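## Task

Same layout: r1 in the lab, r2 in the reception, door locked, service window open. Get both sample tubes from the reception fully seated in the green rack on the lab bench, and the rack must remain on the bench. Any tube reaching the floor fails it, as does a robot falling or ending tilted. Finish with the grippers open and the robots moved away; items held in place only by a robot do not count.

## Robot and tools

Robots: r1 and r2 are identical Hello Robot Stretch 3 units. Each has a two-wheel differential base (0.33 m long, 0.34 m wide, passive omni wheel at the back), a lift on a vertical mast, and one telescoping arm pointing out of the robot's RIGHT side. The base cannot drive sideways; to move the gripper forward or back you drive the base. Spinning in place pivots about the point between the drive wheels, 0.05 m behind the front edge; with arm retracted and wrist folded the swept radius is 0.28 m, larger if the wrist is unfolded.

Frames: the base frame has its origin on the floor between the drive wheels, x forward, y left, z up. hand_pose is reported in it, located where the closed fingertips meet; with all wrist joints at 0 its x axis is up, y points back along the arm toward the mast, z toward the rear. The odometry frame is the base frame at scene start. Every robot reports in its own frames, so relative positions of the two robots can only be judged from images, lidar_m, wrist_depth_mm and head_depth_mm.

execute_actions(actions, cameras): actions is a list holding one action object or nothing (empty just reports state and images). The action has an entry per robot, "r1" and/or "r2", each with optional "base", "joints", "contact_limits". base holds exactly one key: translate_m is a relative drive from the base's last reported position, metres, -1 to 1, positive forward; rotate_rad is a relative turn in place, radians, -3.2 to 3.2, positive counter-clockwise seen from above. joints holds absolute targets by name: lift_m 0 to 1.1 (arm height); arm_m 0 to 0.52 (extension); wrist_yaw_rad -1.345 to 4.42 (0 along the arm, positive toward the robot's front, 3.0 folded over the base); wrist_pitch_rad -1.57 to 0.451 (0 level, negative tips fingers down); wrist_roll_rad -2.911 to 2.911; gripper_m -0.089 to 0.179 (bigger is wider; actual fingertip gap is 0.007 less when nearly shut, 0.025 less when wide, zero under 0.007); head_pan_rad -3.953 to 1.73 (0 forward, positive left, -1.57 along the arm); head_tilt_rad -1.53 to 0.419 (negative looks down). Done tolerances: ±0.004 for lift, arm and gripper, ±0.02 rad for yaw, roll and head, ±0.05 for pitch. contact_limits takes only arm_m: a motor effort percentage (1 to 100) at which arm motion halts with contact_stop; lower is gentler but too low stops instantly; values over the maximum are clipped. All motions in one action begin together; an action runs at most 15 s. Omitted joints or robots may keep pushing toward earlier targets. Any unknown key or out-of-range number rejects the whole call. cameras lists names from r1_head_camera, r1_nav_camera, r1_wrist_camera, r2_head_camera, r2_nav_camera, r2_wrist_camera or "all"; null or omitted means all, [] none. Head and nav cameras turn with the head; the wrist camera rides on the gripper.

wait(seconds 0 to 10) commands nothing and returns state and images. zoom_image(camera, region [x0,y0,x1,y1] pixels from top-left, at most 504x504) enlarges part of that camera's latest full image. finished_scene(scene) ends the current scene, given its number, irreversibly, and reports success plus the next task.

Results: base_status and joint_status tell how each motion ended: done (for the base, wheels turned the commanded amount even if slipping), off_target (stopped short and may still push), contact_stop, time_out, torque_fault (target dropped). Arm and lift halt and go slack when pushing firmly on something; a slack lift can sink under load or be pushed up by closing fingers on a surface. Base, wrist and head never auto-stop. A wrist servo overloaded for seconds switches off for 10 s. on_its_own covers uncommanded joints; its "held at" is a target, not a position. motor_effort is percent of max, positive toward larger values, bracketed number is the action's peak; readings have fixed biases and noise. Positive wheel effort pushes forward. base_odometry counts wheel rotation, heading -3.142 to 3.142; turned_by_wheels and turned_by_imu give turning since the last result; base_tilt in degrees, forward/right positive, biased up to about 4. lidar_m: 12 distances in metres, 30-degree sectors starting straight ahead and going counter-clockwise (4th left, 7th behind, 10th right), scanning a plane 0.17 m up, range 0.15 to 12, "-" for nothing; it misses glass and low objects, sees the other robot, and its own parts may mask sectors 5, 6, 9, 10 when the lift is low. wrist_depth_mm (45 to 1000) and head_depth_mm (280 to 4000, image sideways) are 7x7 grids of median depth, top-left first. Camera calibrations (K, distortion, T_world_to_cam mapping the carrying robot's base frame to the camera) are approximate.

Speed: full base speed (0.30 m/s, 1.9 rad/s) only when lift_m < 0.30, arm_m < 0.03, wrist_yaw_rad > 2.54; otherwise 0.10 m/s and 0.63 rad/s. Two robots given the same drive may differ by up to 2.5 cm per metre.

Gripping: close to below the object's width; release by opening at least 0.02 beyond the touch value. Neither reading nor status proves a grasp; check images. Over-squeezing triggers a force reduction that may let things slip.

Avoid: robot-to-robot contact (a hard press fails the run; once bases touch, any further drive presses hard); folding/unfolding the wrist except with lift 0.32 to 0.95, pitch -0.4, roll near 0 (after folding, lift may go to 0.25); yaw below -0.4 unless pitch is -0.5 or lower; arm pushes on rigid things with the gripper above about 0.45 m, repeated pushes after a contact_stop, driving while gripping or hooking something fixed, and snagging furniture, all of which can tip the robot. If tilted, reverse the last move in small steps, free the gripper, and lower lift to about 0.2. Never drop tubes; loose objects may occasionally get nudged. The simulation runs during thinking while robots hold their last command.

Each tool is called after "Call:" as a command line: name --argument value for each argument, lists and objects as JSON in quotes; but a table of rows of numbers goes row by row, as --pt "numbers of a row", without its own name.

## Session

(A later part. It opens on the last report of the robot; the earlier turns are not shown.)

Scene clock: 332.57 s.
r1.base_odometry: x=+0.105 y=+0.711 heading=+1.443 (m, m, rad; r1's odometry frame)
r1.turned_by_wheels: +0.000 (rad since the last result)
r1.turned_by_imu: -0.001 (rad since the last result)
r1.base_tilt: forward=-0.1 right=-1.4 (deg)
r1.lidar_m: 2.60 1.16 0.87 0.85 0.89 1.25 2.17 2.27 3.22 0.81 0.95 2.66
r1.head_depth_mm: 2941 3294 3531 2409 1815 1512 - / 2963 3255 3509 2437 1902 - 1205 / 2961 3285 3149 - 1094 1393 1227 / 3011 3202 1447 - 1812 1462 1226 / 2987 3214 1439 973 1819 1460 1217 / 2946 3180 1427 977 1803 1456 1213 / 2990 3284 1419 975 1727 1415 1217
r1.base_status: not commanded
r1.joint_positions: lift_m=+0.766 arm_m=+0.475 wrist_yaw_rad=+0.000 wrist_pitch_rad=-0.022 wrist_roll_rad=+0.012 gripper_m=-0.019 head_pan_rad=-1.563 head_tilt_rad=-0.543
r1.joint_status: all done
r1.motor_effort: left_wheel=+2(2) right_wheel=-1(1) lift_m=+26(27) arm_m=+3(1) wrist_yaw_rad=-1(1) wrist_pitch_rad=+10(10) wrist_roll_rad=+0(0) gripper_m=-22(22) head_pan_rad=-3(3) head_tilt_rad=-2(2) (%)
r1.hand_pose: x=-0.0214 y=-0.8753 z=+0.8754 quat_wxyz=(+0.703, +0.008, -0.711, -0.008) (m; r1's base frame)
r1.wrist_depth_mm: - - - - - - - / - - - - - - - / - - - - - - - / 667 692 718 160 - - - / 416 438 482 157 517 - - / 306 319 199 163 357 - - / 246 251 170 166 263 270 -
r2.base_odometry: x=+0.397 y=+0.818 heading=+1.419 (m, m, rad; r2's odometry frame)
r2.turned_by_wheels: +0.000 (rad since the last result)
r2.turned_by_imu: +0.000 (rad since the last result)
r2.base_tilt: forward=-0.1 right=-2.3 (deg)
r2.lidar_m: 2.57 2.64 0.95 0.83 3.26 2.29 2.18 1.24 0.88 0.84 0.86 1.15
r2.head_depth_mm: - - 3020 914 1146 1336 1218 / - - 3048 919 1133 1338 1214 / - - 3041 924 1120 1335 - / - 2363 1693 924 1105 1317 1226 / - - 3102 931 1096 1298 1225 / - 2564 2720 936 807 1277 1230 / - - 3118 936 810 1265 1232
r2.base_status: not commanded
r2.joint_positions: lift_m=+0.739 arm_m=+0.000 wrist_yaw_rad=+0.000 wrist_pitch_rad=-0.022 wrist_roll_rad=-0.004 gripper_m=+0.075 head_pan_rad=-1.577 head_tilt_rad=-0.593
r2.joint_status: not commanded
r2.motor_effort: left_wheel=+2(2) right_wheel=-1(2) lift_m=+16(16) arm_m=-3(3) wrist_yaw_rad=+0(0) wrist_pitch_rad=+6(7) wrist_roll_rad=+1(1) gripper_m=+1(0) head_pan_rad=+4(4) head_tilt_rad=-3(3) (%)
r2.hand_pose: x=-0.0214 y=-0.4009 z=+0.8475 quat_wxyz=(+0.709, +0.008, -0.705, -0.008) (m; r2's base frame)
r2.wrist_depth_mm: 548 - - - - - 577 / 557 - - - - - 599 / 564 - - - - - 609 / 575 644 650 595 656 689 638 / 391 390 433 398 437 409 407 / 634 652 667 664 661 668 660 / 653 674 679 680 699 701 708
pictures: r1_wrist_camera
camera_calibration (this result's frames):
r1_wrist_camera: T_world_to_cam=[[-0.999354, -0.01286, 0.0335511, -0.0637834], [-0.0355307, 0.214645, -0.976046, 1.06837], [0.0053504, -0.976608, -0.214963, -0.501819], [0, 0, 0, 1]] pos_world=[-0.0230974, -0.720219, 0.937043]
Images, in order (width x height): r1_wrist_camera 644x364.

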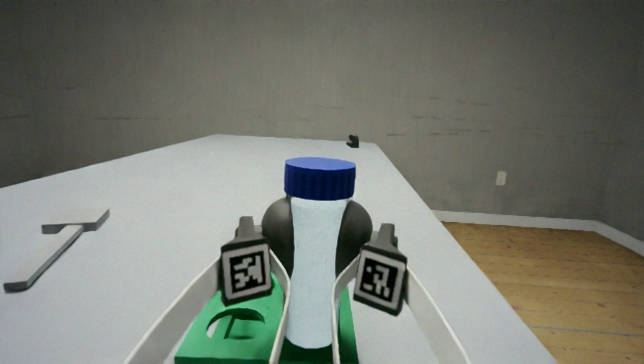

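Call:
execute_actions --actions '[{"r1":{"joints":{"lift_m":0.739}}}]' --cameras '[]'

Call:
execute_actions --actions '[{"r1":{"joints":{"gripper_m":0.075}}}]' --cameras '["r1_wrist_camera"]'

Call:
execute_actions --actions '[{"r1":{"joints":{"arm_m":0.1}}}]' --cameras '["r1_wrist_camera","r1_head_camera"]'

Scene clock: 339.40 s.
r1.base_odometry: x=+0.105 y=+0.711 heading=+1.443 (m, m, rad; r1's odometry frame)
r1.turned_by_wheels: +0.000 (rad since the last result)
r1.turned_by_imu: -0.001 (rad since the last result)
r1.base_tilt: forward=+0.0 right=-1.6 (deg)
r1.lidar_m: 2.59 1.16 0.87 0.85 0.88 1.25 2.17 2.28 3.20 0.81 0.95 2.67
r1.head_depth_mm: 2976 3273 3599 2415 1839 1473 1257 / 2973 3317 3481 2415 1896 - - / 2996 3320 3108 1137 1094 1387 1224 / 2944 3186 1431 - 1801 1460 1216 / 2988 3217 1430 972 1804 1456 1222 / 2963 3219 1417 976 1812 1449 1222 / 2997 3255 1413 975 1748 1415 1212
r1.base_status: not commanded
r1.joint_positions: lift_m=+0.739 arm_m=+0.475 wrist_yaw_rad=+0.000 wrist_pitch_rad=-0.022 wrist_roll_rad=+0.012 gripper_m=-0.019 head_pan_rad=-1.563 head_tilt_rad=-0.543
r1.joint_status: all done
r1.motor_effort: left_wheel=+2(3) right_wheel=-1(1) lift_m=+25(25) arm_m=+3(3) wrist_yaw_rad=-1(1) wrist_pitch_rad=+10(10) wrist_roll_rad=+0(0) gripper_m=-21(21) head_pan_rad=-3(1) head_tilt_rad=-3(3) (%)
r1.hand_pose: x=-0.0214 y=-0.8753 z=+0.8484 quat_wxyz=(+0.703, +0.008, -0.711, -0.008) (m; r1's base frame)
r1.wrist_depth_mm: - - - - - - - / - - - - - - - / - - - - - - - / 568 579 621 160 931 - - / 355 368 374 156 414 - - / 264 269 153 159 299 312 - / 209 211 153 154 224 228 -
r2.base_odometry: x=+0.397 y=+0.818 heading=+1.419 (m, m, rad; r2's odometry frame)
r2.turned_by_wheels: +0.000 (rad since the last result)
r2.turned_by_imu: +0.000 (rad since the last result)
r2.base_tilt: forward=-0.1 right=-2.2 (deg)
r2.lidar_m: 2.57 2.65 0.95 0.83 3.26 2.30 2.18 1.24 0.88 0.84 0.86 1.15
r2.head_depth_mm: - - 3003 915 1147 1327 1221 / - - 3051 920 1133 1330 1221 / - - 3047 924 1113 1334 - / - 2434 1696 924 1110 1318 1225 / - - 3099 931 1098 1294 1223 / - 2562 2708 937 804 1275 1228 / - - 3138 940 809 1259 1233
r2.base_status: not commanded
r2.joint_positions: lift_m=+0.739 arm_m=+0.000 wrist_yaw_rad=+0.000 wrist_pitch_rad=-0.022 wrist_roll_rad=-0.004 gripper_m=+0.075 head_pan_rad=-1.577 head_tilt_rad=-0.593
r2.joint_status: not commanded
r2.motor_effort: left_wheel=+2(2) right_wheel=-1(2) lift_m=+16(16) arm_m=-3(3) wrist_yaw_rad=+0(0) wrist_pitch_rad=+6(7) wrist_roll_rad=+1(1) gripper_m=+0(1) head_pan_rad=+3(3) head_tilt_rad=-3(3) (%)
r2.hand_pose: x=-0.0214 y=-0.4009 z=+0.8475 quat_wxyz=(+0.709, +0.008, -0.705, -0.008) (m; r2's base frame)
r2.wrist_depth_mm: 550 - - - - - 577 / 554 - - - - - 579 / 570 - - - - - 601 / 580 634 651 609 673 677 622 / 389 388 430 401 440 409 409 / 632 636 660 648 658 688 669 / 656 679 684 694 688 703 689
pictures: none
No camera images: the call's "cameras" was empty. Leave "cameras" out to get every camera's image.

Scene clock: 340.83 s.
r1.base_odometry: x=+0.105 y=+0.711 heading=+1.443 (m, m, rad; r1's odometry frame)
r1.turned_by_wheels: +0.000 (rad since the last result)
r1.turned_by_imu: +0.000 (rad since the last result)
r1.base_tilt: forward=-0.1 right=-1.6 (deg)
r1.lidar_m: 2.60 1.16 0.87 0.85 0.89 1.25 2.17 2.27 3.21 0.81 0.96 2.67
r1.head_depth_mm: 2987 3311 3553 2412 1849 1478 1263 / 2975 3275 3475 2430 1892 - - / 3000 3319 3153 1146 1096 1381 1227 / 2940 3163 1441 - 1820 1456 1222 / 2967 3176 1443 976 1791 1455 1222 / 2974 3177 1430 975 1816 1449 1225 / 2982 3267 1427 973 1748 1414 1220
r1.base_status: not commanded
r1.joint_positions: lift_m=+0.739 arm_m=+0.475 wrist_yaw_rad=+0.000 wrist_pitch_rad=-0.022 wrist_roll_rad=+0.012 gripper_m=+0.075 head_pan_rad=-1.563 head_tilt_rad=-0.543
r1.joint_status: all done
r1.motor_effort: left_wheel=+2(2) right_wheel=-1(1) lift_m=+25(25) arm_m=+3(3) wrist_yaw_rad=-1(1) wrist_pitch_rad=+10(10) wrist_roll_rad=+0(0) gripper_m=+0(88) head_pan_rad=-2(3) head_tilt_rad=-2(3) (%)
r1.hand_pose: x=-0.0214 y=-0.8754 z=+0.8484 quat_wxyz=(+0.703, +0.008, -0.711, -0.008) (m; r1's base frame)
r1.wrist_depth_mm: - - - - - - - / - - - - - - - / - - - - - - - / 558 579 623 158 916 - - / 360 370 274 158 444 - - / 262 269 158 160 - 318 - / 210 204 154 154 225 233 -
r2.base_odometry: x=+0.397 y=+0.818 heading=+1.419 (m, m, rad; r2's odometry frame)
r2.turned_by_wheels: +0.000 (rad since the last result)
r2.turned_by_imu: +0.000 (rad since the last result)
r2.base_tilt: forward=+0.0 right=-2.3 (deg)
r2.lidar_m: 2.57 2.64 0.95 0.83 3.27 2.29 2.18 1.24 0.88 0.84 0.86 1.14
r2.head_depth_mm: - - 3033 915 1147 1329 1217 / - - 3043 920 1133 1340 1219 / - - 3070 924 1117 1334 - / - 2432 1692 923 1107 1311 1222 / - - 3104 930 1095 1294 1228 / - 2579 2739 935 805 1278 1231 / - - 3126 936 808 1257 1232
r2.base_status: not commanded
r2.joint_positions: lift_m=+0.739 arm_m=+0.000 wrist_yaw_rad=+0.000 wrist_pitch_rad=-0.022 wrist_roll_rad=-0.004 gripper_m=+0.075 head_pan_rad=-1.577 head_tilt_rad=-0.593
r2.joint_status: not commanded
r2.motor_effort: left_wheel=+2(2) right_wheel=-2(1) lift_m=+16(17) arm_m=-3(3) wrist_yaw_rad=+0(0) wrist_pitch_rad=+7(7) wrist_roll_rad=+1(1) gripper_m=+0(0) head_pan_rad=+3(3) head_tilt_rad=-3(3) (%)
r2.hand_pose: x=-0.0214 y=-0.4009 z=+0.8475 quat_wxyz=(+0.709, +0.008, -0.705, -0.008) (m; r2's base frame)
r2.wrist_depth_mm: 548 - - - - - 567 / 570 - - - - - 589 / 571 - - - - - 610 / 586 640 651 611 678 668 627 / 386 390 427 401 441 414 407 / 629 629 662 658 664 669 676 / 652 662 693 703 681 703 714
pictures: r1_wrist_camera
camera_calibration (this result's frames):
r1_wrist_camera: T_world_to_cam=[[-0.999354, -0.0128542, 0.033551, -0.0628741], [-0.0355294, 0.214649, -0.976045, 1.04202], [0.00534457, -0.976607, -0.214967, -0.507629], [0, 0, 0, 1]] pos_world=[-0.023098, -0.720231, 0.910047]
Images, in order (width x height): r1_wrist_camera 644x364.

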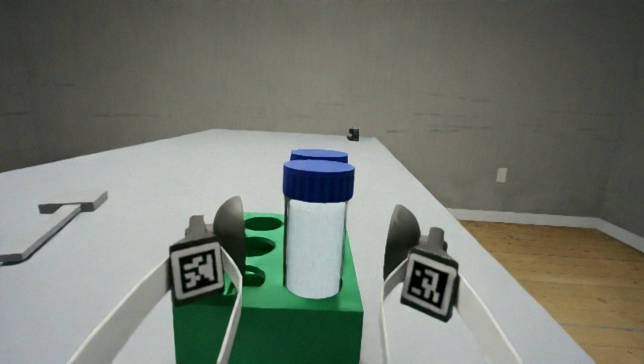

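Scene clock: 344.80 s.
r1.base_odometry: x=+0.105 y=+0.711 heading=+1.443 (m, m, rad; r1's odometry frame)
r1.turned_by_wheels: +0.000 (rad since the last result)
r1.turned_by_imu: -0.001 (rad since the last result)
r1.base_tilt: forward=-0.1 right=-1.7 (deg)
r1.lidar_m: 2.60 1.16 0.87 0.85 0.89 1.25 2.17 2.27 3.21 0.81 0.95 2.67
r1.head_depth_mm: 2946 3278 3520 2428 1834 1477 1263 / 3010 3343 3529 2435 1825 1516 - / 2963 3318 3216 1027 1655 1496 - / 3003 3170 1437 977 1807 - - / 2957 3174 1426 975 1824 1454 1218 / 2955 3290 1422 980 1808 1457 1223 / 2960 3277 1413 976 1740 1415 1221
r1.base_status: not commanded
r1.joint_positions: lift_m=+0.739 arm_m=+0.100 wrist_yaw_rad=+0.000 wrist_pitch_rad=-0.022 wrist_roll_rad=+0.012 gripper_m=+0.075 head_pan_rad=-1.563 head_tilt_rad=-0.543
r1.joint_status: all done
r1.motor_effort: left_wheel=+2(2) right_wheel=-1(1) lift_m=+26(26) arm_m=-4(3) wrist_yaw_rad=+0(1) wrist_pitch_rad=+10(10) wrist_roll_rad=+0(0) gripper_m=+0(1) head_pan_rad=-3(2) head_tilt_rad=-3(3) (%)
r1.hand_pose: x=-0.0214 y=-0.5009 z=+0.8484 quat_wxyz=(+0.703, +0.008, -0.711, -0.008) (m; r1's base frame)
r1.wrist_depth_mm: - - - - - - - / - - - - - - - / - - - - - - - / 571 589 624 532 - - - / 524 510 481 491 493 - - / - - - - - - - / - - - - - - -
r2.base_odometry: x=+0.397 y=+0.818 heading=+1.419 (m, m, rad; r2's odometry frame)
r2.turned_by_wheels: +0.000 (rad since the last result)
r2.turned_by_imu: +0.000 (rad since the last result)
r2.base_tilt: forward=-0.1 right=-2.4 (deg)
r2.lidar_m: 2.57 2.64 0.95 0.83 3.25 2.29 2.18 1.24 0.88 0.84 0.86 1.15
r2.head_depth_mm: - - 3046 916 1145 1332 1215 / - - 3031 917 1132 1333 1219 / - - 3067 924 1117 1335 - / - 1863 1694 926 1109 1316 1223 / - - 3124 929 1096 1291 1222 / - 2578 2722 933 808 1275 1227 / - - 3134 938 806 1261 1232
r2.base_status: not commanded
r2.joint_positions: lift_m=+0.739 arm_m=+0.000 wrist_yaw_rad=+0.000 wrist_pitch_rad=-0.022 wrist_roll_rad=-0.004 gripper_m=+0.075 head_pan_rad=-1.577 head_tilt_rad=-0.593
r2.joint_status: not commanded
r2.motor_effort: left_wheel=+2(2) right_wheel=-1(1) lift_m=+17(16) arm_m=-4(3) wrist_yaw_rad=+0(0) wrist_pitch_rad=+7(7) wrist_roll_rad=+1(1) gripper_m=+0(1) head_pan_rad=+3(4) head_tilt_rad=-3(2) (%)
r2.hand_pose: x=-0.0214 y=-0.4009 z=+0.8475 quat_wxyz=(+0.709, +0.008, -0.705, -0.008) (m; r2's base frame)
r2.wrist_depth_mm: 536 - - - - - 575 / 556 - - - - - 602 / 573 - - - - - 602 / 578 628 653 608 661 679 620 / 391 392 427 399 432 415 410 / 638 649 646 667 683 688 680 / 660 688 697 701 692 688 704
pictures: r1_head_camera (sideways: a quarter turn clockwise sets it upright), r1_wrist_camera
camera_calibration (this result's frames):
r1_head_camera: T_world_to_cam=[[0.00773856, 0.561718, -0.827293, 1.10511], [0.999532, -0.028832, -0.0102267, 0.00940267], [-0.029597, -0.826826, -0.561678, 0.692517], [0, 0, 0, 1]] pos_world=[0.00254624, -0.047897, 1.30332]
r1_wrist_camera: T_world_to_cam=[[-0.999354, -0.0128541, 0.033551, -0.0580608], [-0.0355293, 0.214649, -0.976045, 0.961649], [0.00534447, -0.976607, -0.214967, -0.141945], [0, 0, 0, 1]] pos_world=[-0.023098, -0.345787, 0.910047]
Images, in order (width x height): r1_head_camera 896x504, r1_wrist_camera 644x364.

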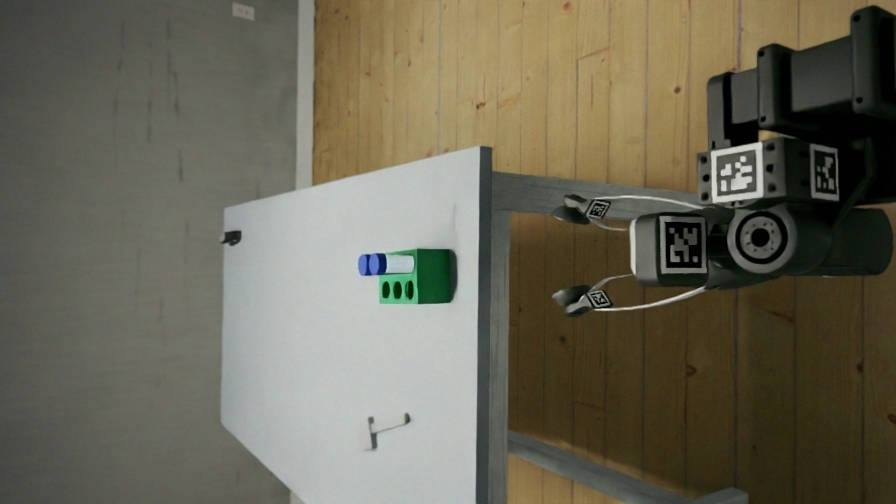

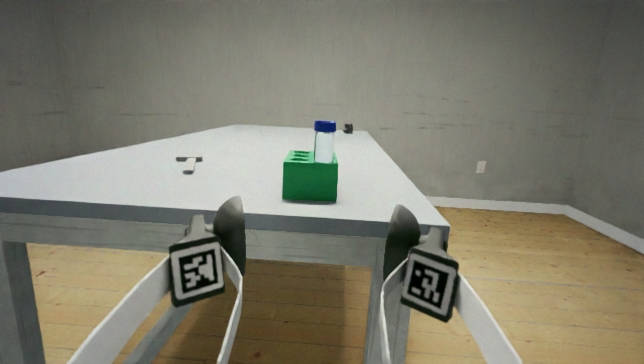

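Call:
finished_scene --scene 2

The scene is finished: the task was done.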